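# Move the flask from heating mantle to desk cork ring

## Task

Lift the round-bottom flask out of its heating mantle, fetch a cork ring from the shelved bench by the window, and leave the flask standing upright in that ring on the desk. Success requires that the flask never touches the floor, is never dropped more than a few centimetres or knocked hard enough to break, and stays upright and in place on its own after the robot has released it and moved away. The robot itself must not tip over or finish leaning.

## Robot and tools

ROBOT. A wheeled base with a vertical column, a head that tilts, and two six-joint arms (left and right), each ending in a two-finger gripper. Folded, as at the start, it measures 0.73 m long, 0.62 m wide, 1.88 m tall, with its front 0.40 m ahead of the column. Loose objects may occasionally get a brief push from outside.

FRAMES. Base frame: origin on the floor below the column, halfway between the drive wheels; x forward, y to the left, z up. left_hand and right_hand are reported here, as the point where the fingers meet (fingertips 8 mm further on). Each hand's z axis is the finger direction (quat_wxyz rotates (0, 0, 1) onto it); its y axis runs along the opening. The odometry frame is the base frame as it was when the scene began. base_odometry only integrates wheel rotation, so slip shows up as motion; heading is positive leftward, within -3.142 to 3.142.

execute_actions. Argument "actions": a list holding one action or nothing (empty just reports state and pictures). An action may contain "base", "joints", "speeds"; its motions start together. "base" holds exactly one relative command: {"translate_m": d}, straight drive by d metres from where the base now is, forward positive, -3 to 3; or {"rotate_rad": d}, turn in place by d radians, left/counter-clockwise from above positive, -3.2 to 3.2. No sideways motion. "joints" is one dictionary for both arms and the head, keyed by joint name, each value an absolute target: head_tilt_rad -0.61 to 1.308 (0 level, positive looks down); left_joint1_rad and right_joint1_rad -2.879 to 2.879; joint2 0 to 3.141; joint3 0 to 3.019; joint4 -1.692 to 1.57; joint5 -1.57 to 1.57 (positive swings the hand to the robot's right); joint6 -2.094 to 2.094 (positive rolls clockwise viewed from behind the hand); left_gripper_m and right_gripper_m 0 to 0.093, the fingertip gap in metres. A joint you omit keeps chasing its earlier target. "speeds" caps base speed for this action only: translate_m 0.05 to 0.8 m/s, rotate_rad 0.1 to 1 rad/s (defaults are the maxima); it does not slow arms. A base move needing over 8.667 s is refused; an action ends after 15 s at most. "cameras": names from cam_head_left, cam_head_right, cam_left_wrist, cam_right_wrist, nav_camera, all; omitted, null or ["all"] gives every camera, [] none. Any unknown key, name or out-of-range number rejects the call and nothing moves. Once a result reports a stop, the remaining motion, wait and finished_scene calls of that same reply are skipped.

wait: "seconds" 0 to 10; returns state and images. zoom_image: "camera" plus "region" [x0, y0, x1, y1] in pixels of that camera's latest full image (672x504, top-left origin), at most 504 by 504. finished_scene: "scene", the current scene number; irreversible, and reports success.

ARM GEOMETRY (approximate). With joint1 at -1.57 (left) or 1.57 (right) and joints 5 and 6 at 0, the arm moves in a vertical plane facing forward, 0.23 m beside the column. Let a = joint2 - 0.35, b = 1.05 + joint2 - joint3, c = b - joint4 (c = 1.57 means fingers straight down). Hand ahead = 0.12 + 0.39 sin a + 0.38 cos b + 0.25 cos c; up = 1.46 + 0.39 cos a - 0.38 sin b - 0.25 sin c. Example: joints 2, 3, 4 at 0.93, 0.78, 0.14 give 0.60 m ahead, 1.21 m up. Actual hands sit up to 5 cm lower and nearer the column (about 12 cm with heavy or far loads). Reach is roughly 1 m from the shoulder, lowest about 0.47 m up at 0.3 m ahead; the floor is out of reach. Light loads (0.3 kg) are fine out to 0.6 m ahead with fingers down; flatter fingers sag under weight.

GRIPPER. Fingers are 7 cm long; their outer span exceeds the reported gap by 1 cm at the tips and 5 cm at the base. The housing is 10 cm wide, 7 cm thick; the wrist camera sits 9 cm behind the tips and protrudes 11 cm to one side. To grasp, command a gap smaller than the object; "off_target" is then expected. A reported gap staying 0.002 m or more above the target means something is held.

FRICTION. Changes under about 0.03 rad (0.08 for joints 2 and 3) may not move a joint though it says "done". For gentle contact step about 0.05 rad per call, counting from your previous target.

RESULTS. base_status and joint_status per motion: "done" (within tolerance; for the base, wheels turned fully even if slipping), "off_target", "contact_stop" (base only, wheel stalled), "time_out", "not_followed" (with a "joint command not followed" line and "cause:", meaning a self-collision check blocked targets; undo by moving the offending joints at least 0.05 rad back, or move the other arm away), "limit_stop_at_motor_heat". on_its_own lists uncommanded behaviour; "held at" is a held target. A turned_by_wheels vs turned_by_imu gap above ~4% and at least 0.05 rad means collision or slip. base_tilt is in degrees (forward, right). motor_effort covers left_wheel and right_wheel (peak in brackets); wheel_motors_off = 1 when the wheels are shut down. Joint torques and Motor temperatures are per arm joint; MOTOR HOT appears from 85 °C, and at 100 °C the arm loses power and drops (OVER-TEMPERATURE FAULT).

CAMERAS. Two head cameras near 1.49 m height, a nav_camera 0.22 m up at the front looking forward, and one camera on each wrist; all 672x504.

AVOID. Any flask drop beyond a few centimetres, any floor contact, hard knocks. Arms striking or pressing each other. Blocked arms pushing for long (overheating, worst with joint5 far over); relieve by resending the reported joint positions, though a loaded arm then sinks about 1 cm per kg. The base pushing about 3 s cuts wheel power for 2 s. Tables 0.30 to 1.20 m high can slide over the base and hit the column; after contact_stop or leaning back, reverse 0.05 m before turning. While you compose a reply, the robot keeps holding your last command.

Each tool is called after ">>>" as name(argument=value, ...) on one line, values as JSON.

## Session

>>> execute_actions(actions=[{"joints":{"head_tilt_rad":0.3}}])

Scene clock: 0.90 s.
Joint torques (N m, as the arm reports them, + toward a larger angle): left_arm=[-0.23 -8.69 -0.01 -1.   -0.02 -0.01] | right_arm=[-0.76 -6.44 -0.55 -1.36 -0.01 -0.04]
Motor temperatures (°C, as the motors report them): left_arm=[24 25 23 25 24 24] | right_arm=[25 28 23 26 25 23]
base_odometry: x=+0.000 y=+0.000 heading=+0.000 (m, m, rad; odometry frame)
turned_by_wheels: +0.000 (rad since the last result)
turned_by_imu: +0.000 (rad since the last result)
base_tilt: forward=-0.2 right=-0.4 (deg)
base_status: not commanded
joint_positions: head_tilt_rad=+0.319 left_joint1_rad=-1.559 left_joint2_rad=+0.845 left_joint3_rad=+0.419 left_joint4_rad=-0.987 left_joint5_rad=-0.005 left_joint6_rad=+0.079 left_gripper_m=+0.095 right_joint1_rad=+1.601 right_joint2_rad=+0.898 right_joint3_rad=+0.418 right_joint4_rad=-0.965 right_joint5_rad=-0.027 right_joint6_rad=-0.073 right_gripper_m=+0.094
joint_status: all done
wheel_motors_off: 0
motor_effort: left_wheel=+2(1) right_wheel=+5(5) (%)
left_hand: x=+0.1543 y=+0.2279 z=+1.2592 quat_wxyz=(+0.430, -0.032, -0.902, +0.011) (m; base frame)
right_hand: x=+0.1465 y=-0.2146 z=+1.2540 quat_wxyz=(+0.444, +0.039, -0.895, -0.037) (m; base frame)
pictures: cam_head_left, cam_head_right, cam_left_wrist, cam_right_wrist, nav_camera
camera_calibration (this result's frames):
cam_head_left: T_world_to_cam=[[0.0578203, -0.998126, 0.0200144, -0.00442794], [-0.297234, -0.0363503, -0.954112, 1.48445], [0.953052, 0.0492181, -0.298779, 0.341397], [0, 0, 0, 1]] pos_world=[0.116115, 0.0327375, 1.51842]
cam_head_right: T_world_to_cam=[[0.0654407, -0.997856, -0.00137457, -0.0522987], [-0.315656, -0.0193943, -0.948676, 1.48158], [0.946615, 0.0625159, -0.316248, 0.373599], [0, 0, 0, 1]] pos_world=[0.117439, -0.0468082, 1.52362]
cam_left_wrist: T_world_to_cam=[[-0.0493827, -0.997127, 0.0574446, 0.165478], [-0.0516438, 0.059987, 0.996862, -1.2581], [-0.997444, 0.0462611, -0.0544577, 0.336387], [0, 0, 0, 1]] pos_world=[0.278726, 0.224911, 1.26297]
cam_right_wrist: T_world_to_cam=[[0.0523274, -0.99459, -0.0897335, -0.109238], [-0.0281412, -0.0912896, 0.995427, -1.25223], [-0.998233, -0.0495629, -0.0327659, 0.300635], [0, 0, 0, 1]] pos_world=[0.270581, -0.208063, 1.24655]
Images, in order (width x height): cam_head_left 672x504, cam_head_right 672x504, cam_left_wrist 672x504, cam_right_wrist 672x504, nav_camera 672x504.

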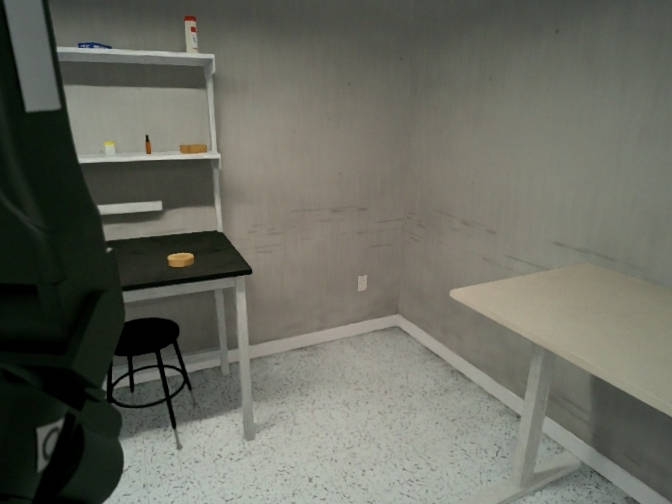

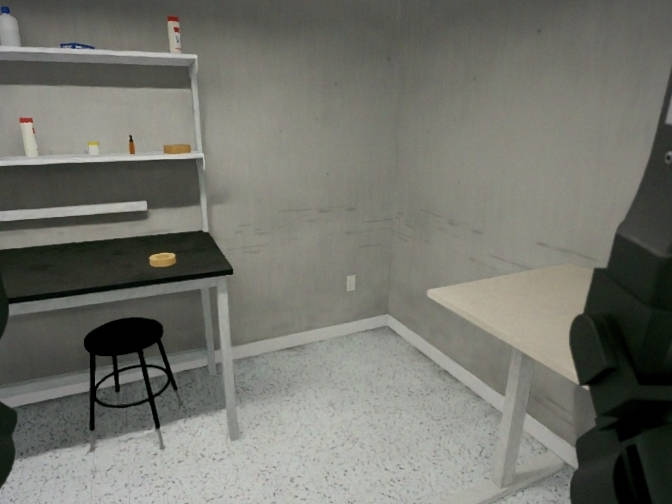

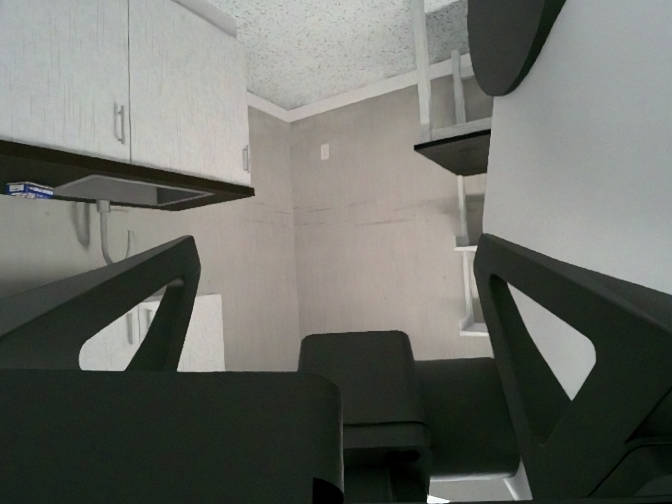

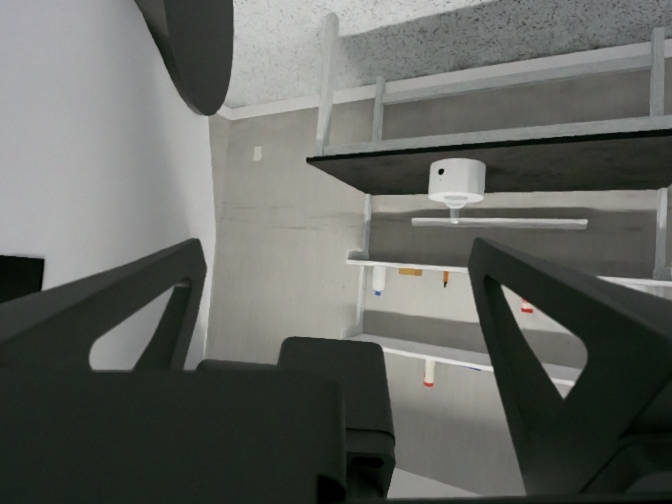

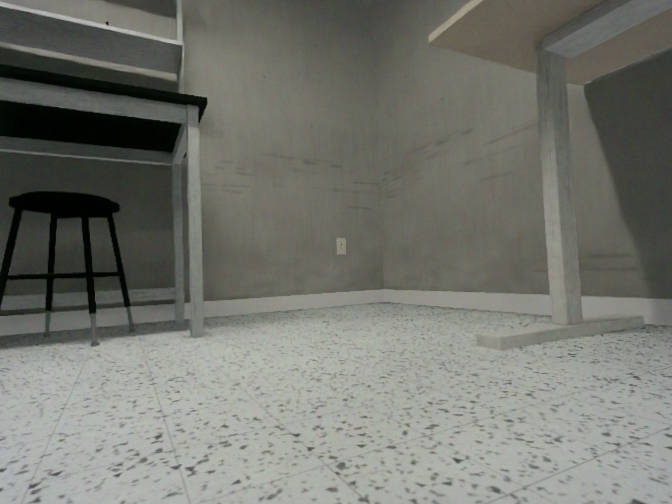

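>>> execute_actions(actions=[{"base":{"rotate_rad":0.31},"joints":{"head_tilt_rad":0.8,"left_joint1_rad":-1.57,"left_joint2_rad":1.335,"left_joint3_rad":1.39,"left_joint4_rad":-0.575,"left_joint5_rad":0,"left_joint6_rad":0,"left_gripper_m":0.06}}], cameras=[])

>>> execute_actions(actions=[{"base":{"translate_m":1.3}}], cameras=["cam_head_left","cam_head_right","cam_left_wrist"])

Scene clock: 14.47 s.
Joint torques (N m, as the arm reports them, + toward a larger angle): left_arm=[ -0.26 -20.72   5.16   0.43   0.04  -0.12] | right_arm=[-0.83 -6.36 -0.58 -1.36 -0.01 -0.04]
Motor temperatures (°C, as the motors report them): left_arm=[24 25 23 25 24 24] | right_arm=[25 28 23 26 25 23]
base_odometry: x=+0.000 y=+0.000 heading=+0.309 (m, m, rad; odometry frame)
turned_by_wheels: +0.309 (rad since the last result)
turned_by_imu: +0.303 (rad since the last result)
base_tilt: forward=-0.2 right=-0.4 (deg)
base_status: done
joint_positions: head_tilt_rad=+0.802 left_joint1_rad=-1.567 left_joint2_rad=+1.335 left_joint3_rad=+1.381 left_joint4_rad=-0.577 left_joint5_rad=-0.002 left_joint6_rad=+0.010 left_gripper_m=+0.060 right_joint1_rad=+1.601 right_joint2_rad=+0.898 right_joint3_rad=+0.418 right_joint4_rad=-0.965 right_joint5_rad=-0.027 right_joint6_rad=-0.073 right_gripper_m=+0.094
joint_status: all done
wheel_motors_off: 0
motor_effort: left_wheel=-2(30) right_wheel=+1(48) (%)
left_hand: x=+0.6495 y=+0.2270 z=+1.1001 quat_wxyz=(+0.004, -0.004, -1.000, -0.002) (m; base frame)
right_hand: x=+0.1465 y=-0.2146 z=+1.2540 quat_wxyz=(+0.444, +0.039, -0.895, -0.037) (m; base frame)
pictures: none
No camera images: the call's "cameras" was empty. Leave "cameras" out to get every camera's image.

Scene clock: 18.20 s.
Joint torques (N m, as the arm reports them, + toward a larger angle): left_arm=[ -0.46 -20.8    5.09   0.45   0.05  -0.12] | right_arm=[-0.95 -6.43 -0.53 -1.37 -0.01 -0.05]
Motor temperatures (°C, as the motors report them): left_arm=[24 25 23 25 24 24] | right_arm=[25 28 23 26 25 23]
base_odometry: x=+1.238 y=+0.396 heading=+0.310 (m, m, rad; odometry frame)
turned_by_wheels: +0.001 (rad since the last result)
turned_by_imu: +0.000 (rad since the last result)
base_tilt: forward=-0.2 right=-0.3 (deg)
base_status: done
joint_positions: head_tilt_rad=+0.803 left_joint1_rad=-1.567 left_joint2_rad=+1.335 left_joint3_rad=+1.381 left_joint4_rad=-0.576 left_joint5_rad=-0.002 left_joint6_rad=+0.010 left_gripper_m=+0.060 right_joint1_rad=+1.601 right_joint2_rad=+0.898 right_joint3_rad=+0.418 right_joint4_rad=-0.965 right_joint5_rad=-0.027 right_joint6_rad=-0.073 right_gripper_m=+0.094
joint_status: not commanded
wheel_motors_off: 0
motor_effort: left_wheel=+2(51) right_wheel=+0(55) (%)
left_hand: x=+0.6496 y=+0.2270 z=+1.1001 quat_wxyz=(+0.003, -0.004, -1.000, -0.002) (m; base frame)
right_hand: x=+0.1463 y=-0.2146 z=+1.2541 quat_wxyz=(+0.444, +0.039, -0.895, -0.037) (m; base frame)
pictures: cam_head_left, cam_head_right, cam_left_wrist
camera_calibration (this result's frames):
cam_head_left: T_world_to_cam=[[0.0604982, -0.998126, -0.00915075, 0.0403526], [-0.706612, -0.0363503, -0.706667, 1.12385], [0.705011, 0.0492181, -0.707487, 0.983209], [0, 0, 0, 1]] pos_world=[0.098512, 0.0327375, 1.49017]
cam_head_right: T_world_to_cam=[[0.0573049, -0.997856, -0.031631, -0.00529698], [-0.720396, -0.0193943, -0.693292, 1.10853], [0.691192, 0.0625159, -0.719962, 1.00809], [0, 0, 0, 1]] pos_world=[0.1021, -0.0468082, 1.49415]
cam_left_wrist: T_world_to_cam=[[-0.0156164, -0.999878, 0.00012522, 0.239945], [-0.80484, 0.0126445, 0.593357, -0.130005], [-0.593287, 0.0091653, -0.804939, 1.39324], [0, 0, 0, 1]] pos_world=[0.725703, 0.228791, 1.19858]
Images, in order (width x height): cam_head_left 672x504, cam_head_right 672x504, cam_left_wrist 672x504.

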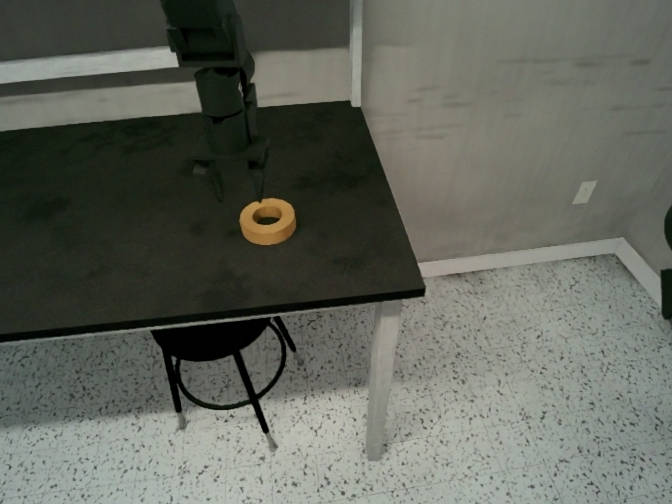

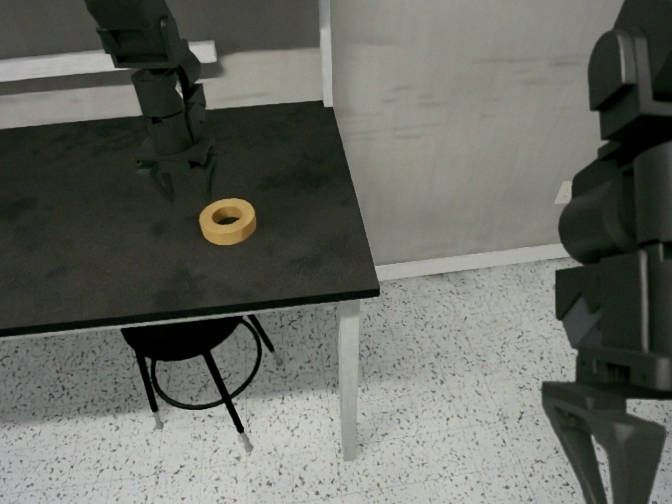

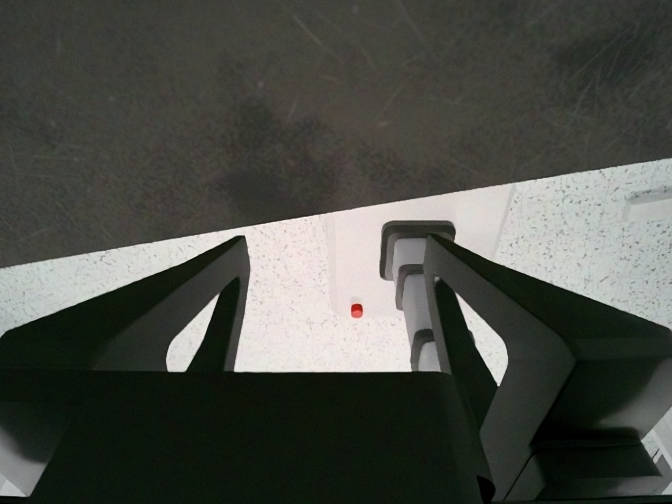

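>>> execute_actions(actions=[{"base":{"translate_m":0.085},"joints":{"left_joint2_rad":1.56,"left_joint3_rad":1.525,"left_joint4_rad":-0.49,"left_joint6_rad":-1.57}}], cameras=["cam_head_right","cam_left_wrist"])

Scene clock: 22.43 s.
Joint torques (N m, as the arm reports them, + toward a larger angle): left_arm=[ -0.46 -21.2    4.12   0.28  -0.06  -0.11] | right_arm=[-0.89 -6.47 -0.59 -1.36  0.   -0.04]
Motor temperatures (°C, as the motors report them): left_arm=[24 26 23 25 24 24] | right_arm=[25 28 22 26 25 23]
base_odometry: x=+1.319 y=+0.422 heading=+0.310 (m, m, rad; odometry frame)
turned_by_wheels: +0.000 (rad since the last result)
turned_by_imu: -0.001 (rad since the last result)
base_tilt: forward=-0.2 right=-0.3 (deg)
base_status: done
joint_positions: head_tilt_rad=+0.803 left_joint1_rad=-1.567 left_joint2_rad=+1.561 left_joint3_rad=+1.520 left_joint4_rad=-0.489 left_joint5_rad=-0.002 left_joint6_rad=-1.560 left_gripper_m=+0.060 right_joint1_rad=+1.601 right_joint2_rad=+0.898 right_joint3_rad=+0.419 right_joint4_rad=-0.965 right_joint5_rad=-0.027 right_joint6_rad=-0.073 right_gripper_m=+0.094
joint_status: all done
wheel_motors_off: 0
motor_effort: left_wheel=-1(34) right_wheel=+0(32) (%)
left_hand: x=+0.6603 y=+0.2273 z=+1.0063 quat_wxyz=(+0.000, +0.704, -0.710, -0.004) (m; base frame)
right_hand: x=+0.1471 y=-0.2145 z=+1.2538 quat_wxyz=(+0.443, +0.039, -0.895, -0.037) (m; base frame)
pictures: cam_head_right, cam_left_wrist
camera_calibration (this result's frames):
cam_head_right: T_world_to_cam=[[0.0573005, -0.997856, -0.031639, -0.00528451], [-0.720492, -0.0193943, -0.693192, 1.10838], [0.691092, 0.0625159, -0.720058, 1.00824], [0, 0, 0, 1]] pos_world=[0.102094, -0.0468082, 1.49415]
cam_left_wrist: T_world_to_cam=[[0.99986, -0.0166682, -0.00126395, -0.652143], [-0.012796, -0.811845, 0.583733, -0.391593], [-0.0107559, -0.583635, -0.811945, 1.08123], [0, 0, 0, 1]] pos_world=[0.65867, 0.302259, 1.10566]
Images, in order (width x height): cam_head_right 672x504, cam_left_wrist 672x504.

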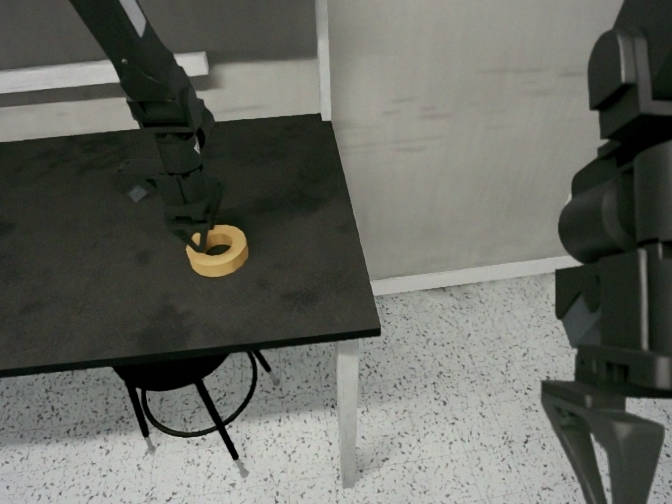

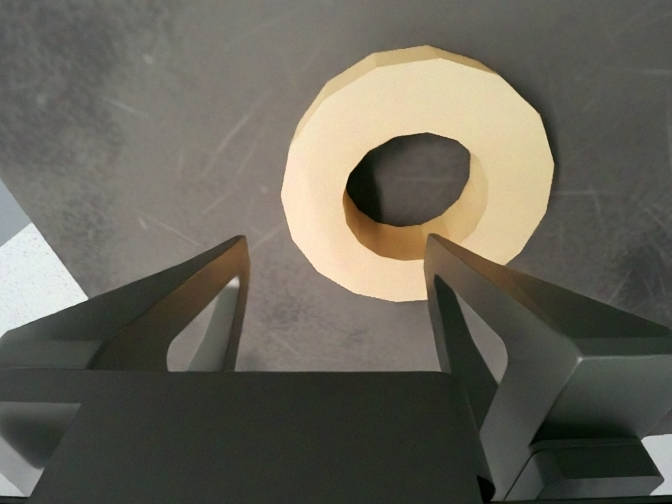

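>>> execute_actions(actions=[{"joints":{"left_joint2_rad":1.685,"left_joint3_rad":1.585,"left_joint4_rad":-0.43}}], cameras=["cam_left_wrist"])

>>> execute_actions(actions=[{"joints":{"left_gripper_m":0.01}}], cameras=[])

>>> execute_actions(actions=[{"joints":{"left_joint2_rad":1.335,"left_joint3_rad":1.39,"left_joint4_rad":-0.575}}], cameras=["cam_left_wrist"])

Scene clock: 27.80 s.
Joint torques (N m, as the arm reports them, + toward a larger angle): left_arm=[  0.12 -19.65   3.86   0.38  -0.04  -0.13] | right_arm=[-0.87 -6.29 -0.63 -1.36  0.   -0.04]
Motor temperatures (°C, as the motors report them): left_arm=[24 26 23 25 24 24] | right_arm=[25 28 22 26 25 23]
base_odometry: x=+1.319 y=+0.422 heading=+0.310 (m, m, rad; odometry frame)
turned_by_wheels: +0.000 (rad since the last result)
turned_by_imu: -0.001 (rad since the last result)
base_tilt: forward=-0.2 right=-0.4 (deg)
base_status: not commanded
joint_positions: head_tilt_rad=+0.803 left_joint1_rad=-1.567 left_joint2_rad=+1.667 left_joint3_rad=+1.581 left_joint4_rad=-0.430 left_joint5_rad=-0.002 left_joint6_rad=-1.561 left_gripper_m=+0.060 right_joint1_rad=+1.601 right_joint2_rad=+0.898 right_joint3_rad=+0.419 right_joint4_rad=-0.965 right_joint5_rad=-0.027 right_joint6_rad=-0.073 right_gripper_m=+0.094
joint_status: all done
wheel_motors_off: 0
motor_effort: left_wheel=+0(1) right_wheel=+0(1) (%)
left_hand: x=+0.6600 y=+0.2274 z=+0.9593 quat_wxyz=(-0.004, +0.704, -0.710, +0.001) (m; base frame)
right_hand: x=+0.1471 y=-0.2145 z=+1.2538 quat_wxyz=(+0.443, +0.039, -0.895, -0.037) (m; base frame)
pictures: cam_left_wrist
camera_calibration (this result's frames):
cam_left_wrist: T_world_to_cam=[[0.999798, -0.0163271, 0.0117056, -0.664447], [-0.0200897, -0.811864, 0.583501, -0.359018], [-0.0000234756, -0.583618, -0.812028, 1.03616], [0, 0, 0, 1]] pos_world=[0.657125, 0.302401, 1.05866]
Images, in order (width x height): cam_left_wrist 672x504.

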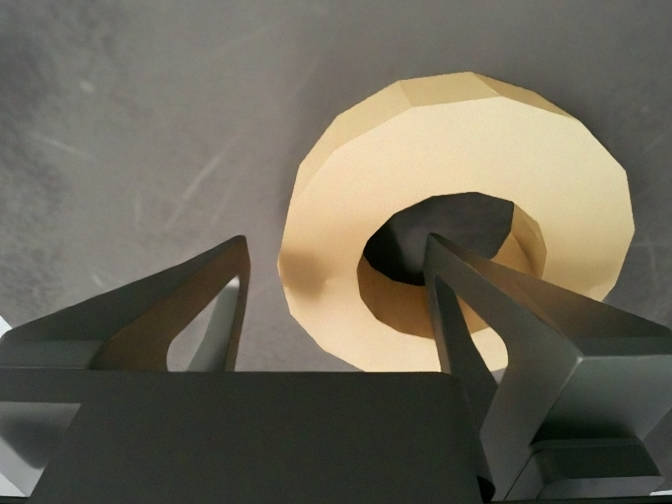

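Scene clock: 28.40 s.
Joint torques (N m, as the arm reports them, + toward a larger angle): left_arm=[ -0.17 -20.15   3.91   0.32  -0.07  -0.14] | right_arm=[-0.78 -6.45 -0.67 -1.36 -0.01 -0.04]
Motor temperatures (°C, as the motors report them): left_arm=[24 26 23 25 24 24] | right_arm=[25 28 22 26 25 23]
base_odometry: x=+1.319 y=+0.422 heading=+0.310 (m, m, rad; odometry frame)
turned_by_wheels: +0.000 (rad since the last result)
turned_by_imu: +0.000 (rad since the last result)
base_tilt: forward=-0.2 right=-0.4 (deg)
base_status: not commanded
joint_positions: head_tilt_rad=+0.803 left_joint1_rad=-1.567 left_joint2_rad=+1.667 left_joint3_rad=+1.581 left_joint4_rad=-0.430 left_joint5_rad=-0.002 left_joint6_rad=-1.561 left_gripper_m=+0.021 right_joint1_rad=+1.601 right_joint2_rad=+0.898 right_joint3_rad=+0.419 right_joint4_rad=-0.965 right_joint5_rad=-0.027 right_joint6_rad=-0.073 right_gripper_m=+0.094
joint_status: left_gripper_m off_target (ended at +0.021, target +0.010)
wheel_motors_off: 0
motor_effort: left_wheel=+1(1) right_wheel=+0(1) (%)
left_hand: x=+0.6601 y=+0.2274 z=+0.9593 quat_wxyz=(-0.004, +0.704, -0.710, +0.001) (m; base frame)
right_hand: x=+0.1471 y=-0.2145 z=+1.2538 quat_wxyz=(+0.443, +0.039, -0.895, -0.037) (m; base frame)
pictures: none
No camera images: the call's "cameras" was empty. Leave "cameras" out to get every camera's image.

Scene clock: 29.60 s.
Joint torques (N m, as the arm reports them, + toward a larger angle): left_arm=[ -0.47 -19.03   4.87   0.4   -0.09  -0.13] | right_arm=[-0.82 -6.39 -0.65 -1.35  0.   -0.04]
Motor temperatures (°C, as the motors report them): left_arm=[24 26 23 25 24 24] | right_arm=[25 28 22 26 25 23]
base_odometry: x=+1.319 y=+0.422 heading=+0.310 (m, m, rad; odometry frame)
turned_by_wheels: +0.000 (rad since the last result)
turned_by_imu: +0.000 (rad since the last result)
base_tilt: forward=-0.2 right=-0.4 (deg)
base_status: not commanded
joint_positions: head_tilt_rad=+0.803 left_joint1_rad=-1.567 left_joint2_rad=+1.315 left_joint3_rad=+1.386 left_joint4_rad=-0.576 left_joint5_rad=-0.002 left_joint6_rad=-1.561 left_gripper_m=+0.021 right_joint1_rad=+1.601 right_joint2_rad=+0.898 right_joint3_rad=+0.419 right_joint4_rad=-0.965 right_joint5_rad=-0.027 right_joint6_rad=-0.073 right_gripper_m=+0.094
joint_status: all done
wheel_motors_off: 0
motor_effort: left_wheel=-1(2) right_wheel=-1(1) (%)
left_hand: x=+0.6596 y=+0.2269 z=+1.1117 quat_wxyz=(-0.008, +0.704, -0.710, +0.005) (m; base frame)
right_hand: x=+0.1471 y=-0.2145 z=+1.2538 quat_wxyz=(+0.443, +0.039, -0.895, -0.037) (m; base frame)
pictures: cam_left_wrist
camera_calibration (this result's frames):
cam_left_wrist: T_world_to_cam=[[0.999601, -0.0155993, 0.0235381, -0.679015], [-0.0264071, -0.811665, 0.583526, -0.444325], [0.0100025, -0.583915, -0.811753, 1.15279], [0, 0, 0, 1]] pos_world=[0.65548, 0.301897, 1.21104]
Images, in order (width x height): cam_left_wrist 672x504.

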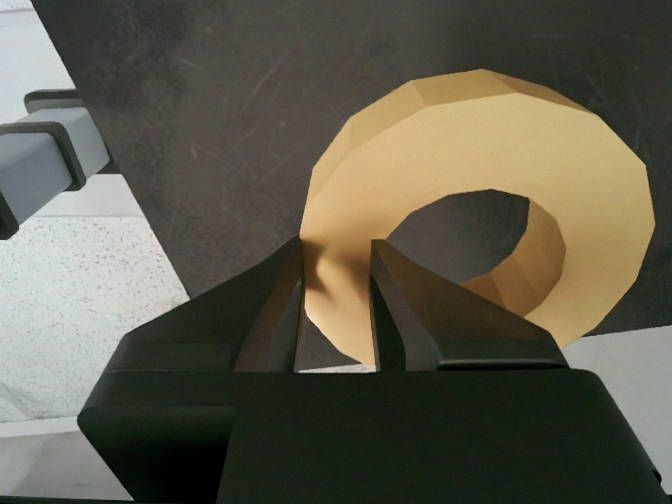

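>>> execute_actions(actions=[{"base":{"translate_m":-0.9},"speeds":{"translate_m":0.5},"joints":{"head_tilt_rad":0.6}}], cameras=[])

>>> execute_actions(actions=[{"base":{"rotate_rad":-1.45},"speeds":{"rotate_rad":0.7}}], cameras=["cam_head_left","cam_head_right"])

>>> execute_actions(actions=[{"base":{"translate_m":0.3}}], cameras=["cam_head_left","cam_head_right","cam_left_wrist"])

Scene clock: 37.97 s.
Joint torques (N m, as the arm reports them, + toward a larger angle): left_arm=[ -0.14 -19.45   5.06   0.37  -0.06  -0.09] | right_arm=[-0.82 -6.36 -0.43 -1.38 -0.01 -0.04]
Motor temperatures (°C, as the motors report them): left_arm=[24 27 24 25 24 24] | right_arm=[25 28 22 26 25 23]
base_odometry: x=+0.462 y=+0.147 heading=+0.311 (m, m, rad; odometry frame)
turned_by_wheels: +0.001 (rad since the last result)
turned_by_imu: -0.001 (rad since the last result)
base_tilt: forward=-0.2 right=-0.4 (deg)
base_status: done
joint_positions: head_tilt_rad=+0.617 left_joint1_rad=-1.567 left_joint2_rad=+1.316 left_joint3_rad=+1.384 left_joint4_rad=-0.576 left_joint5_rad=-0.002 left_joint6_rad=-1.561 left_gripper_m=+0.021 right_joint1_rad=+1.601 right_joint2_rad=+0.898 right_joint3_rad=+0.417 right_joint4_rad=-0.965 right_joint5_rad=-0.027 right_joint6_rad=-0.073 right_gripper_m=+0.094
joint_status: all done
wheel_motors_off: 0
motor_effort: left_wheel=+0(61) right_wheel=-1(35) (%)
left_hand: x=+0.6580 y=+0.2269 z=+1.1108 quat_wxyz=(-0.007, +0.704, -0.710, +0.004) (m; base frame)
right_hand: x=+0.1457 y=-0.2146 z=+1.2543 quat_wxyz=(+0.444, +0.039, -0.894, -0.037) (m; base frame)
pictures: none
No camera images: the call's "cameras" was empty. Leave "cameras" out to get every camera's image.

Scene clock: 41.27 s.
Joint torques (N m, as the arm reports them, + toward a larger angle): left_arm=[ -0.24 -19.29   4.95   0.34  -0.05  -0.13] | right_arm=[-0.9  -6.45 -0.45 -1.36  0.   -0.04]
Motor temperatures (°C, as the motors report them): left_arm=[24 27 24 25 24 24] | right_arm=[25 28 22 26 25 23]
base_odometry: x=+0.462 y=+0.147 heading=-1.138 (m, m, rad; odometry frame)
turned_by_wheels: -1.449 (rad since the last result)
turned_by_imu: -1.433 (rad since the last result)
base_tilt: forward=-0.2 right=-0.4 (deg)
base_status: done
joint_positions: head_tilt_rad=+0.617 left_joint1_rad=-1.568 left_joint2_rad=+1.316 left_joint3_rad=+1.384 left_joint4_rad=-0.576 left_joint5_rad=-0.002 left_joint6_rad=-1.561 left_gripper_m=+0.021 right_joint1_rad=+1.601 right_joint2_rad=+0.898 right_joint3_rad=+0.417 right_joint4_rad=-0.965 right_joint5_rad=-0.027 right_joint6_rad=-0.073 right_gripper_m=+0.094
joint_status: not commanded
wheel_motors_off: 0
motor_effort: left_wheel=+1(54) right_wheel=-3(39) (%)
left_hand: x=+0.6580 y=+0.2262 z=+1.1108 quat_wxyz=(-0.007, +0.704, -0.710, +0.004) (m; base frame)
right_hand: x=+0.1457 y=-0.2146 z=+1.2543 quat_wxyz=(+0.444, +0.039, -0.894, -0.037) (m; base frame)
pictures: cam_head_left, cam_head_right
camera_calibration (this result's frames):
cam_head_left: T_world_to_cam=[[0.0611478, -0.998126, 0.00216986, 0.0228863], [-0.564079, -0.0363503, -0.82492, 1.29883], [0.823454, 0.0492181, -0.565245, 0.758235], [0, 0, 0, 1]] pos_world=[0.106875, 0.0327375, 1.49997]
cam_head_right: T_world_to_cam=[[0.0621576, -0.997856, -0.0205136, -0.0226604], [-0.580095, -0.0193943, -0.814318, 1.2879], [0.812174, 0.0625159, -0.580056, 0.786586], [0, 0, 0, 1]] pos_world=[0.109665, -0.0468082, 1.50456]
Images, in order (width x height): cam_head_left 672x504, cam_head_right 672x504.

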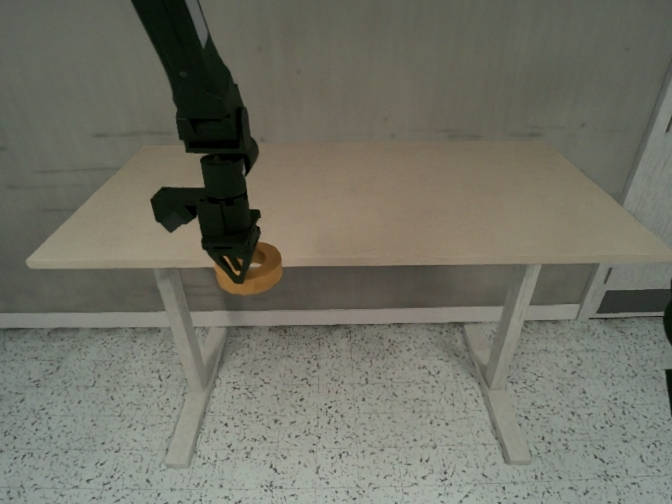

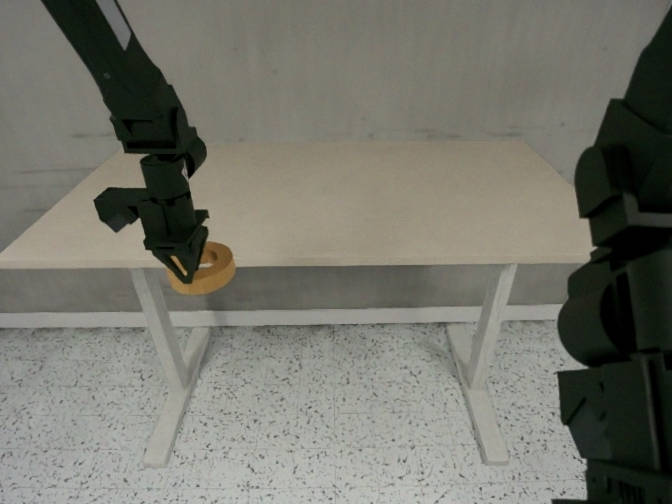

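Scene clock: 43.33 s.
Joint torques (N m, as the arm reports them, + toward a larger angle): left_arm=[ -0.3  -19.18   5.1    0.41  -0.08  -0.12] | right_arm=[-0.86 -6.47 -0.77 -1.38  0.   -0.05]
Motor temperatures (°C, as the motors report them): left_arm=[24 27 24 25 24 24] | right_arm=[25 28 22 26 25 23]
base_odometry: x=+0.588 y=-0.125 heading=-1.140 (m, m, rad; odometry frame)
turned_by_wheels: -0.001 (rad since the last result)
turned_by_imu: -0.002 (rad since the last result)
base_tilt: forward=-0.2 right=-0.4 (deg)
base_status: done
joint_positions: head_tilt_rad=+0.617 left_joint1_rad=-1.568 left_joint2_rad=+1.316 left_joint3_rad=+1.383 left_joint4_rad=-0.575 left_joint5_rad=-0.002 left_joint6_rad=-1.561 left_gripper_m=+0.021 right_joint1_rad=+1.601 right_joint2_rad=+0.898 right_joint3_rad=+0.420 right_joint4_rad=-0.965 right_joint5_rad=-0.027 right_joint6_rad=-0.073 right_gripper_m=+0.094
joint_status: not commanded
wheel_motors_off: 0
motor_effort: left_wheel=-4(59) right_wheel=+2(59) (%)
left_hand: x=+0.6575 y=+0.2262 z=+1.1105 quat_wxyz=(-0.007, +0.704, -0.710, +0.004) (m; base frame)
right_hand: x=+0.1477 y=-0.2145 z=+1.2536 quat_wxyz=(+0.443, +0.039, -0.895, -0.037) (m; base frame)
pictures: cam_head_left, cam_head_right, cam_left_wrist
camera_calibration (this result's frames):
cam_head_left: T_world_to_cam=[[0.061147, -0.998126, 0.00219393, 0.0228493], [-0.563754, -0.0363503, -0.825142, 1.29916], [0.823676, 0.0492181, -0.564921, 0.757724], [0, 0, 0, 1]] pos_world=[0.10689, 0.0327375, 1.5]
cam_head_right: T_world_to_cam=[[0.0621657, -0.997856, -0.0204891, -0.0226985], [-0.579774, -0.0193943, -0.814546, 1.28823], [0.812402, 0.0625159, -0.579737, 0.786082], [0, 0, 0, 1]] pos_world=[0.109679, -0.0468082, 1.50458]
cam_left_wrist: T_world_to_cam=[[0.999667, -0.0161406, 0.0201219, -0.672997], [-0.0248592, -0.811069, 0.584422, -0.446356], [0.00688732, -0.584728, -0.8112, 1.15304], [0, 0, 0, 1]] pos_world=[0.653735, 0.301325, 1.20975]
Images, in order (width x height): cam_head_left 672x504, cam_head_right 672x504, cam_left_wrist 672x504.

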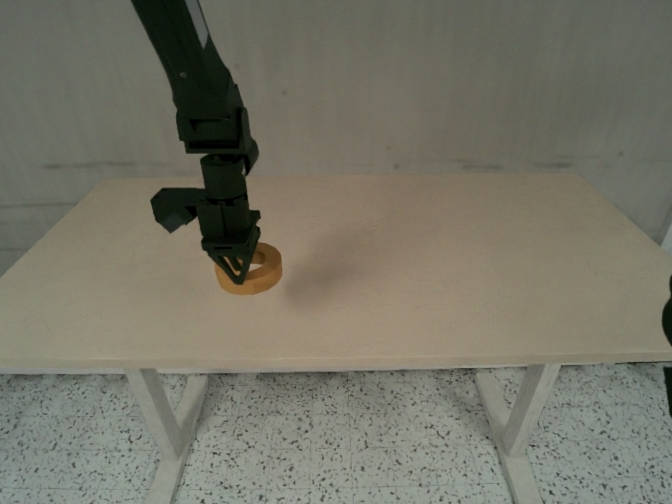

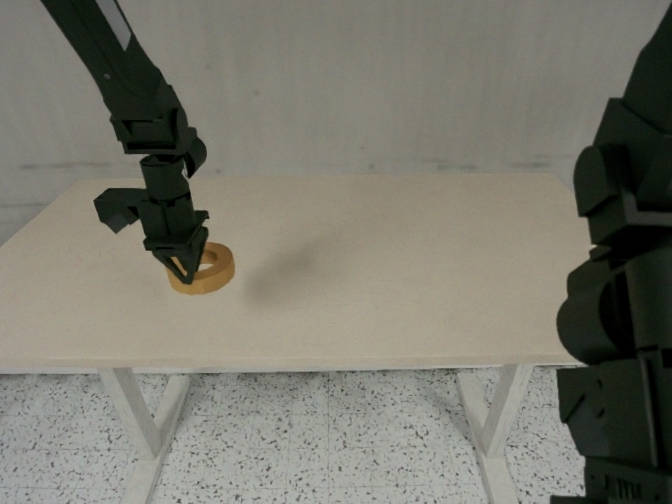

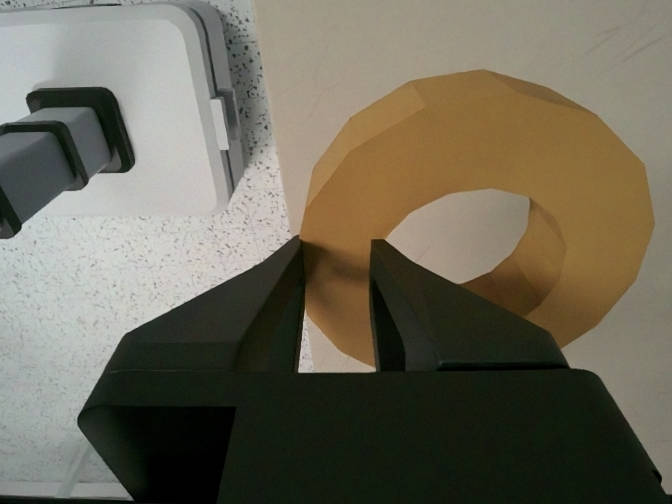

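>>> execute_actions(actions=[{"base":{"translate_m":0.12},"joints":{"left_joint2_rad":1.52,"left_joint3_rad":1.5,"left_joint4_rad":-0.5}}], cameras=[])

>>> execute_actions(actions=[{"joints":{"left_joint2_rad":1.59,"left_joint4_rad":-0.46}}], cameras=[])

>>> execute_actions(actions=[{"joints":{"left_joint2_rad":1.63,"left_joint4_rad":-0.43}}], cameras=["cam_head_right","cam_left_wrist"])

Scene clock: 52.00 s.
Joint torques (N m, as the arm reports them, + toward a larger angle): left_arm=[ -0.05 -21.45   4.49   0.4   -0.04  -0.13] | right_arm=[-0.87 -6.51 -0.67 -1.39  0.   -0.04]
Motor temperatures (°C, as the motors report them): left_arm=[24 27 24 25 24 24] | right_arm=[25 28 22 26 25 23]
base_odometry: x=+0.638 y=-0.235 heading=-1.140 (m, m, rad; odometry frame)
turned_by_wheels: -0.001 (rad since the last result)
turned_by_imu: -0.002 (rad since the last result)
base_tilt: forward=-0.2 right=-0.4 (deg)
base_status: done
joint_positions: head_tilt_rad=+0.617 left_joint1_rad=-1.568 left_joint2_rad=+1.528 left_joint3_rad=+1.490 left_joint4_rad=-0.501 left_joint5_rad=-0.002 left_joint6_rad=-1.561 left_gripper_m=+0.021 right_joint1_rad=+1.601 right_joint2_rad=+0.898 right_joint3_rad=+0.419 right_joint4_rad=-0.965 right_joint5_rad=-0.027 right_joint6_rad=-0.073 right_gripper_m=+0.094
joint_status: all done
wheel_motors_off: 0
motor_effort: left_wheel=-2(35) right_wheel=+1(36) (%)
left_hand: x=+0.6547 y=+0.2264 z=+1.0187 quat_wxyz=(+0.004, +0.704, -0.710, -0.007) (m; base frame)
right_hand: x=+0.1471 y=-0.2145 z=+1.2538 quat_wxyz=(+0.443, +0.039, -0.895, -0.037) (m; base frame)
pictures: none
No camera images: the call's "cameras" was empty. Leave "cameras" out to get every camera's image.

Scene clock: 52.83 s.
Joint torques (N m, as the arm reports them, + toward a larger angle): left_arm=[ -0.1  -19.39   4.2    0.4   -0.09  -0.11] | right_arm=[-0.87 -6.36 -0.66 -1.36 -0.01 -0.04]
Motor temperatures (°C, as the motors report them): left_arm=[24 27 24 25 24 24] | right_arm=[25 28 22 26 25 23]
base_odometry: x=+0.638 y=-0.235 heading=-1.140 (m, m, rad; odometry frame)
turned_by_wheels: +0.000 (rad since the last result)
turned_by_imu: +0.000 (rad since the last result)
base_tilt: forward=-0.2 right=-0.4 (deg)
base_status: not commanded
joint_positions: head_tilt_rad=+0.617 left_joint1_rad=-1.568 left_joint2_rad=+1.572 left_joint3_rad=+1.490 left_joint4_rad=-0.464 left_joint5_rad=-0.002 left_joint6_rad=-1.561 left_gripper_m=+0.021 right_joint1_rad=+1.601 right_joint2_rad=+0.898 right_joint3_rad=+0.419 right_joint4_rad=-0.965 right_joint5_rad=-0.027 right_joint6_rad=-0.073 right_gripper_m=+0.094
joint_status: all done
wheel_motors_off: 0
motor_effort: left_wheel=+0(1) right_wheel=+1(1) (%)
left_hand: x=+0.6442 y=+0.2265 z=+0.9954 quat_wxyz=(+0.006, +0.704, -0.710, -0.009) (m; base frame)
right_hand: x=+0.1471 y=-0.2145 z=+1.2538 quat_wxyz=(+0.443, +0.039, -0.895, -0.037) (m; base frame)
pictures: none
No camera images: the call's "cameras" was empty. Leave "cameras" out to get every camera's image.

Scene clock: 53.33 s.
Joint torques (N m, as the arm reports them, + toward a larger angle): left_arm=[  0.06 -16.76   4.23   0.81  -0.06  -0.12] | right_arm=[-0.75 -6.47 -0.64 -1.33 -0.01 -0.04]
Motor temperatures (°C, as the motors report them): left_arm=[24 27 24 25 24 24] | right_arm=[25 28 22 26 25 23]
base_odometry: x=+0.638 y=-0.235 heading=-1.140 (m, m, rad; odometry frame)
turned_by_wheels: +0.000 (rad since the last result)
turned_by_imu: +0.000 (rad since the last result)
base_tilt: forward=-0.2 right=-0.4 (deg)
base_status: not commanded
joint_positions: head_tilt_rad=+0.617 left_joint1_rad=-1.568 left_joint2_rad=+1.575 left_joint3_rad=+1.490 left_joint4_rad=-0.449 left_joint5_rad=-0.002 left_joint6_rad=-1.561 left_gripper_m=+0.021 right_joint1_rad=+1.601 right_joint2_rad=+0.898 right_joint3_rad=+0.419 right_joint4_rad=-0.965 right_joint5_rad=-0.027 right_joint6_rad=-0.073 right_gripper_m=+0.094
joint_status: all done
wheel_motors_off: 0
motor_effort: left_wheel=+0(0) right_wheel=+1(1) (%)
left_hand: x=+0.6464 y=+0.2265 z=+0.9938 quat_wxyz=(+0.002, +0.704, -0.710, -0.005) (m; base frame)
right_hand: x=+0.1471 y=-0.2145 z=+1.2538 quat_wxyz=(+0.443, +0.039, -0.895, -0.037) (m; base frame)
pictures: cam_head_right, cam_left_wrist
camera_calibration (this result's frames):
cam_head_right: T_world_to_cam=[[0.0621679, -0.997856, -0.0204823, -0.0227092], [-0.579684, -0.0193943, -0.81461, 1.28833], [0.812466, 0.0625159, -0.579647, 0.785941], [0, 0, 0, 1]] pos_world=[0.109683, -0.0468082, 1.50459]
cam_left_wrist: T_world_to_cam=[[0.99986, -0.0160883, -0.00466882, -0.635061], [-0.0103192, -0.811052, 0.584883, -0.388081], [-0.0131964, -0.584753, -0.811104, 1.07145], [0, 0, 0, 1]] pos_world=[0.645106, 0.30156, 1.09307]
Images, in order (width x height): cam_head_right 672x504, cam_left_wrist 672x504.

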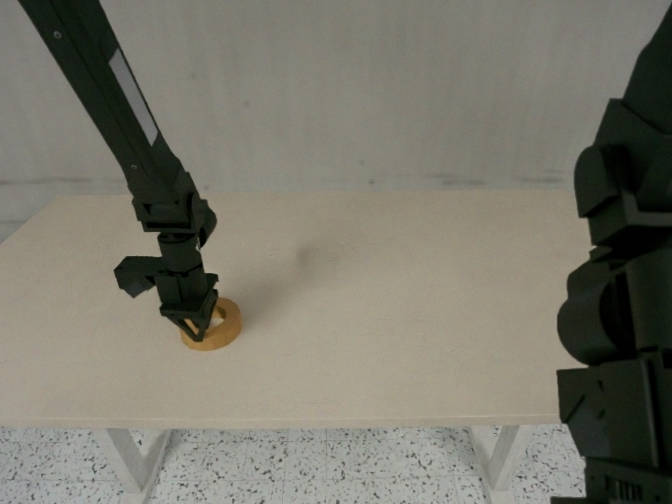

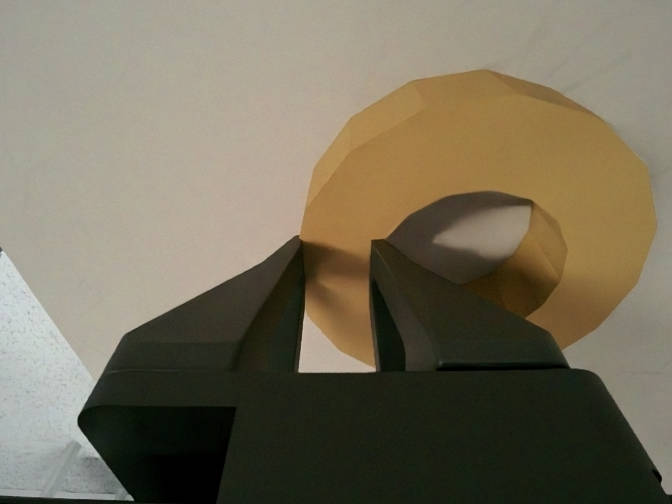

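>>> execute_actions(actions=[{"joints":{"left_joint2_rad":1.575,"left_joint4_rad":-0.45,"left_gripper_m":0.05}}], cameras=[])

>>> execute_actions(actions=[{"joints":{"left_joint2_rad":1.24,"left_joint3_rad":1.36,"left_joint4_rad":-0.66}}], cameras=[])

>>> execute_actions(actions=[{"base":{"translate_m":-0.42},"joints":{"left_joint6_rad":0,"left_gripper_m":0.093}}], cameras=["cam_head_right"])

>>> execute_actions(actions=[{"base":{"rotate_rad":-1.66}}], cameras=["cam_head_right"])

>>> execute_actions(actions=[{"base":{"translate_m":0.85}}], cameras=["cam_head_right","cam_head_left"])

Scene clock: 60.87 s.
Joint torques (N m, as the arm reports them, + toward a larger angle): left_arm=[ -0.22 -20.74   4.18   0.31  -0.1   -0.14] | right_arm=[-0.9  -6.47 -0.64 -1.38  0.   -0.05]
Motor temperatures (°C, as the motors report them): left_arm=[24 27 24 25 24 24] | right_arm=[25 28 22 26 25 23]
base_odometry: x=+0.638 y=-0.235 heading=-1.140 (m, m, rad; odometry frame)
turned_by_wheels: +0.000 (rad since the last result)
turned_by_imu: -0.001 (rad since the last result)
base_tilt: forward=-0.2 right=-0.4 (deg)
base_status: not commanded
joint_positions: head_tilt_rad=+0.617 left_joint1_rad=-1.568 left_joint2_rad=+1.575 left_joint3_rad=+1.491 left_joint4_rad=-0.452 left_joint5_rad=-0.001 left_joint6_rad=-1.561 left_gripper_m=+0.050 right_joint1_rad=+1.601 right_joint2_rad=+0.898 right_joint3_rad=+0.419 right_joint4_rad=-0.965 right_joint5_rad=-0.027 right_joint6_rad=-0.073 right_gripper_m=+0.094
joint_status: all done
wheel_motors_off: 0
motor_effort: left_wheel=-1(0) right_wheel=+1(2) (%)
left_hand: x=+0.6458 y=+0.2263 z=+0.9938 quat_wxyz=(+0.003, +0.704, -0.710, -0.005) (m; base frame)
right_hand: x=+0.1471 y=-0.2145 z=+1.2538 quat_wxyz=(+0.443, +0.039, -0.895, -0.037) (m; base frame)
pictures: none
No camera images: the call's "cameras" was empty. Leave "cameras" out to get every camera's image.

Scene clock: 62.07 s.
Joint torques (N m, as the arm reports them, + toward a larger angle): left_arm=[ -0.18 -18.46   5.2    0.37  -0.09  -0.12] | right_arm=[-0.86 -6.48 -0.58 -1.38  0.   -0.05]
Motor temperatures (°C, as the motors report them): left_arm=[24 27 24 25 24 24] | right_arm=[25 28 22 26 25 23]
base_odometry: x=+0.638 y=-0.235 heading=-1.140 (m, m, rad; odometry frame)
turned_by_wheels: +0.000 (rad since the last result)
turned_by_imu: +0.000 (rad since the last result)
base_tilt: forward=-0.2 right=-0.4 (deg)
base_status: not commanded
joint_positions: head_tilt_rad=+0.617 left_joint1_rad=-1.568 left_joint2_rad=+1.213 left_joint3_rad=+1.358 left_joint4_rad=-0.661 left_joint5_rad=-0.001 left_joint6_rad=-1.562 left_gripper_m=+0.050 right_joint1_rad=+1.601 right_joint2_rad=+0.898 right_joint3_rad=+0.419 right_joint4_rad=-0.965 right_joint5_rad=-0.027 right_joint6_rad=-0.073 right_gripper_m=+0.094
joint_status: all done
wheel_motors_off: 0
motor_effort: left_wheel=-1(2) right_wheel=+2(2) (%)
left_hand: x=+0.6558 y=+0.2260 z=+1.1594 quat_wxyz=(-0.004, +0.704, -0.710, +0.002) (m; base frame)
right_hand: x=+0.1471 y=-0.2145 z=+1.2538 quat_wxyz=(+0.443, +0.039, -0.895, -0.037) (m; base frame)
pictures: none
No camera images: the call's "cameras" was empty. Leave "cameras" out to get every camera's image.

Scene clock: 64.40 s.
Joint torques (N m, as the arm reports them, + toward a larger angle): left_arm=[ -0.25 -18.19   5.55   0.45   0.     0.13] | right_arm=[-0.81 -6.36 -0.29 -1.41  0.   -0.04]
Motor temperatures (°C, as the motors report them): left_arm=[24 27 24 25 24 24] | right_arm=[25 28 22 26 25 23]
base_odometry: x=+0.463 y=+0.147 heading=-1.142 (m, m, rad; odometry frame)
turned_by_wheels: -0.001 (rad since the last result)
turned_by_imu: -0.002 (rad since the last result)
base_tilt: forward=-0.2 right=-0.4 (deg)
base_status: done
joint_positions: head_tilt_rad=+0.617 left_joint1_rad=-1.568 left_joint2_rad=+1.216 left_joint3_rad=+1.353 left_joint4_rad=-0.660 left_joint5_rad=-0.001 left_joint6_rad=-0.010 left_gripper_m=+0.093 right_joint1_rad=+1.601 right_joint2_rad=+0.898 right_joint3_rad=+0.414 right_joint4_rad=-0.965 right_joint5_rad=-0.027 right_joint6_rad=-0.073 right_gripper_m=+0.094
joint_status: all done
wheel_motors_off: 0
motor_effort: left_wheel=-1(45) right_wheel=+1(61) (%)
left_hand: x=+0.6523 y=+0.2260 z=+1.1570 quat_wxyz=(+0.000, +0.006, -1.000, -0.001) (m; base frame)
right_hand: x=+0.1443 y=-0.2146 z=+1.2548 quat_wxyz=(+0.445, +0.039, -0.894, -0.037) (m; base frame)
pictures: cam_head_right
camera_calibration (this result's frames):
cam_head_right: T_world_to_cam=[[0.0621679, -0.997856, -0.0204823, -0.0227092], [-0.579684, -0.0193943, -0.81461, 1.28833], [0.812466, 0.0625159, -0.579647, 0.785941], [0, 0, 0, 1]] pos_world=[0.109683, -0.0468082, 1.50459]
Images, in order (width x height): cam_head_right 672x504.

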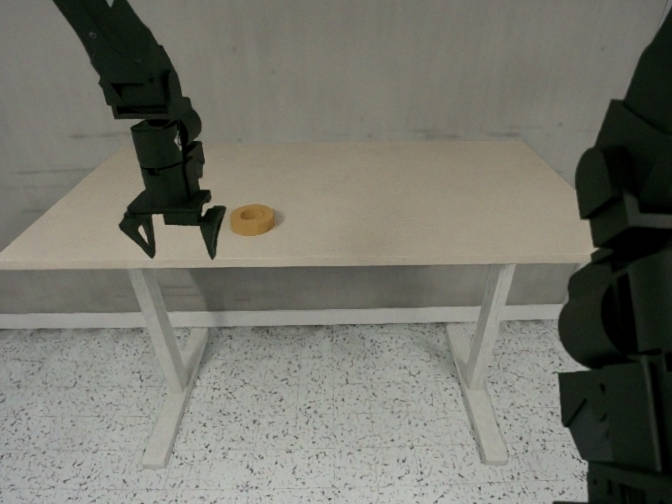

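Scene clock: 67.37 s.
Joint torques (N m, as the arm reports them, + toward a larger angle): left_arm=[ -0.64 -18.33   5.51   0.38   0.     0.11] | right_arm=[-0.93 -6.28 -0.28 -1.37  0.   -0.04]
Motor temperatures (°C, as the motors report them): left_arm=[24 27 24 25 24 24] | right_arm=[25 28 22 26 25 23]
base_odometry: x=+0.463 y=+0.147 heading=-2.801 (m, m, rad; odometry frame)
turned_by_wheels: -1.659 (rad since the last result)
turned_by_imu: -1.639 (rad since the last result)
base_tilt: forward=-0.2 right=-0.4 (deg)
base_status: done
joint_positions: head_tilt_rad=+0.617 left_joint1_rad=-1.568 left_joint2_rad=+1.216 left_joint3_rad=+1.353 left_joint4_rad=-0.660 left_joint5_rad=-0.001 left_joint6_rad=-0.010 left_gripper_m=+0.093 right_joint1_rad=+1.601 right_joint2_rad=+0.898 right_joint3_rad=+0.414 right_joint4_rad=-0.965 right_joint5_rad=-0.027 right_joint6_rad=-0.073 right_gripper_m=+0.094
joint_status: not commanded
wheel_motors_off: 0
motor_effort: left_wheel=+3(55) right_wheel=-2(46) (%)
left_hand: x=+0.6523 y=+0.2262 z=+1.1570 quat_wxyz=(+0.000, +0.006, -1.000, -0.002) (m; base frame)
right_hand: x=+0.1443 y=-0.2146 z=+1.2548 quat_wxyz=(+0.445, +0.039, -0.894, -0.037) (m; base frame)
pictures: cam_head_right
camera_calibration (this result's frames):
cam_head_right: T_world_to_cam=[[0.0621679, -0.997856, -0.0204823, -0.0227092], [-0.579684, -0.0193943, -0.81461, 1.28833], [0.812466, 0.0625159, -0.579647, 0.785941], [0, 0, 0, 1]] pos_world=[0.109683, -0.0468082, 1.50459]
Images, in order (width x height): cam_head_right 672x504.

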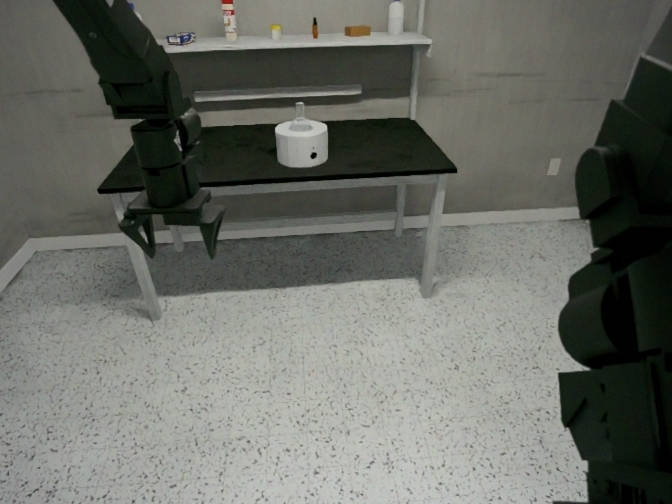

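Scene clock: 70.47 s.
Joint torques (N m, as the arm reports them, + toward a larger angle): left_arm=[ -0.11 -18.49   5.54   0.46   0.02   0.12] | right_arm=[-0.92 -6.51 -0.66 -1.36  0.   -0.04]
Motor temperatures (°C, as the motors report them): left_arm=[24 27 24 25 24 24] | right_arm=[25 28 22 26 25 23]
base_odometry: x=-0.339 y=-0.137 heading=-2.801 (m, m, rad; odometry frame)
turned_by_wheels: +0.000 (rad since the last result)
turned_by_imu: -0.001 (rad since the last result)
base_tilt: forward=-0.2 right=-0.4 (deg)
base_status: done
joint_positions: head_tilt_rad=+0.617 left_joint1_rad=-1.568 left_joint2_rad=+1.216 left_joint3_rad=+1.353 left_joint4_rad=-0.660 left_joint5_rad=-0.001 left_joint6_rad=-0.010 left_gripper_m=+0.093 right_joint1_rad=+1.601 right_joint2_rad=+0.898 right_joint3_rad=+0.419 right_joint4_rad=-0.965 right_joint5_rad=-0.027 right_joint6_rad=-0.073 right_gripper_m=+0.094
joint_status: not commanded
wheel_motors_off: 0
motor_effort: left_wheel=+0(57) right_wheel=+0(60) (%)
left_hand: x=+0.6524 y=+0.2262 z=+1.1570 quat_wxyz=(+0.000, +0.006, -1.000, -0.002) (m; base frame)
right_hand: x=+0.1470 y=-0.2145 z=+1.2539 quat_wxyz=(+0.443, +0.039, -0.895, -0.037) (m; base frame)
pictures: cam_head_left, cam_head_right
camera_calibration (this result's frames):
cam_head_left: T_world_to_cam=[[0.0611466, -0.998126, 0.00220477, 0.0228326], [-0.563608, -0.0363503, -0.825242, 1.29931], [0.823776, 0.0492181, -0.564775, 0.757495], [0, 0, 0, 1]] pos_world=[0.106897, 0.0327375, 1.50001]
cam_head_right: T_world_to_cam=[[0.0621693, -0.997856, -0.0204781, -0.0227157], [-0.57963, -0.0193943, -0.814649, 1.28838], [0.812505, 0.0625159, -0.579593, 0.785855], [0, 0, 0, 1]] pos_world=[0.109686, -0.0468082, 1.50459]
Images, in order (width x height): cam_head_left 672x504, cam_head_right 672x504.

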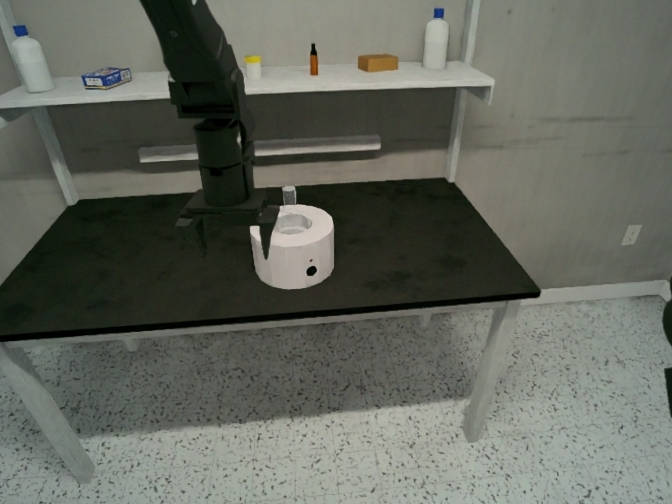

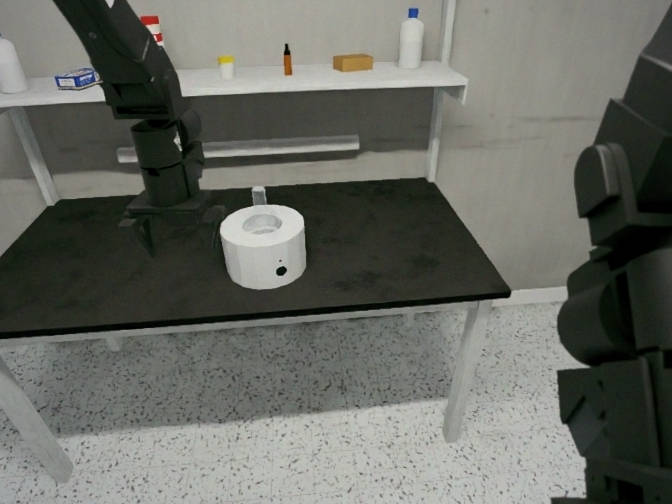

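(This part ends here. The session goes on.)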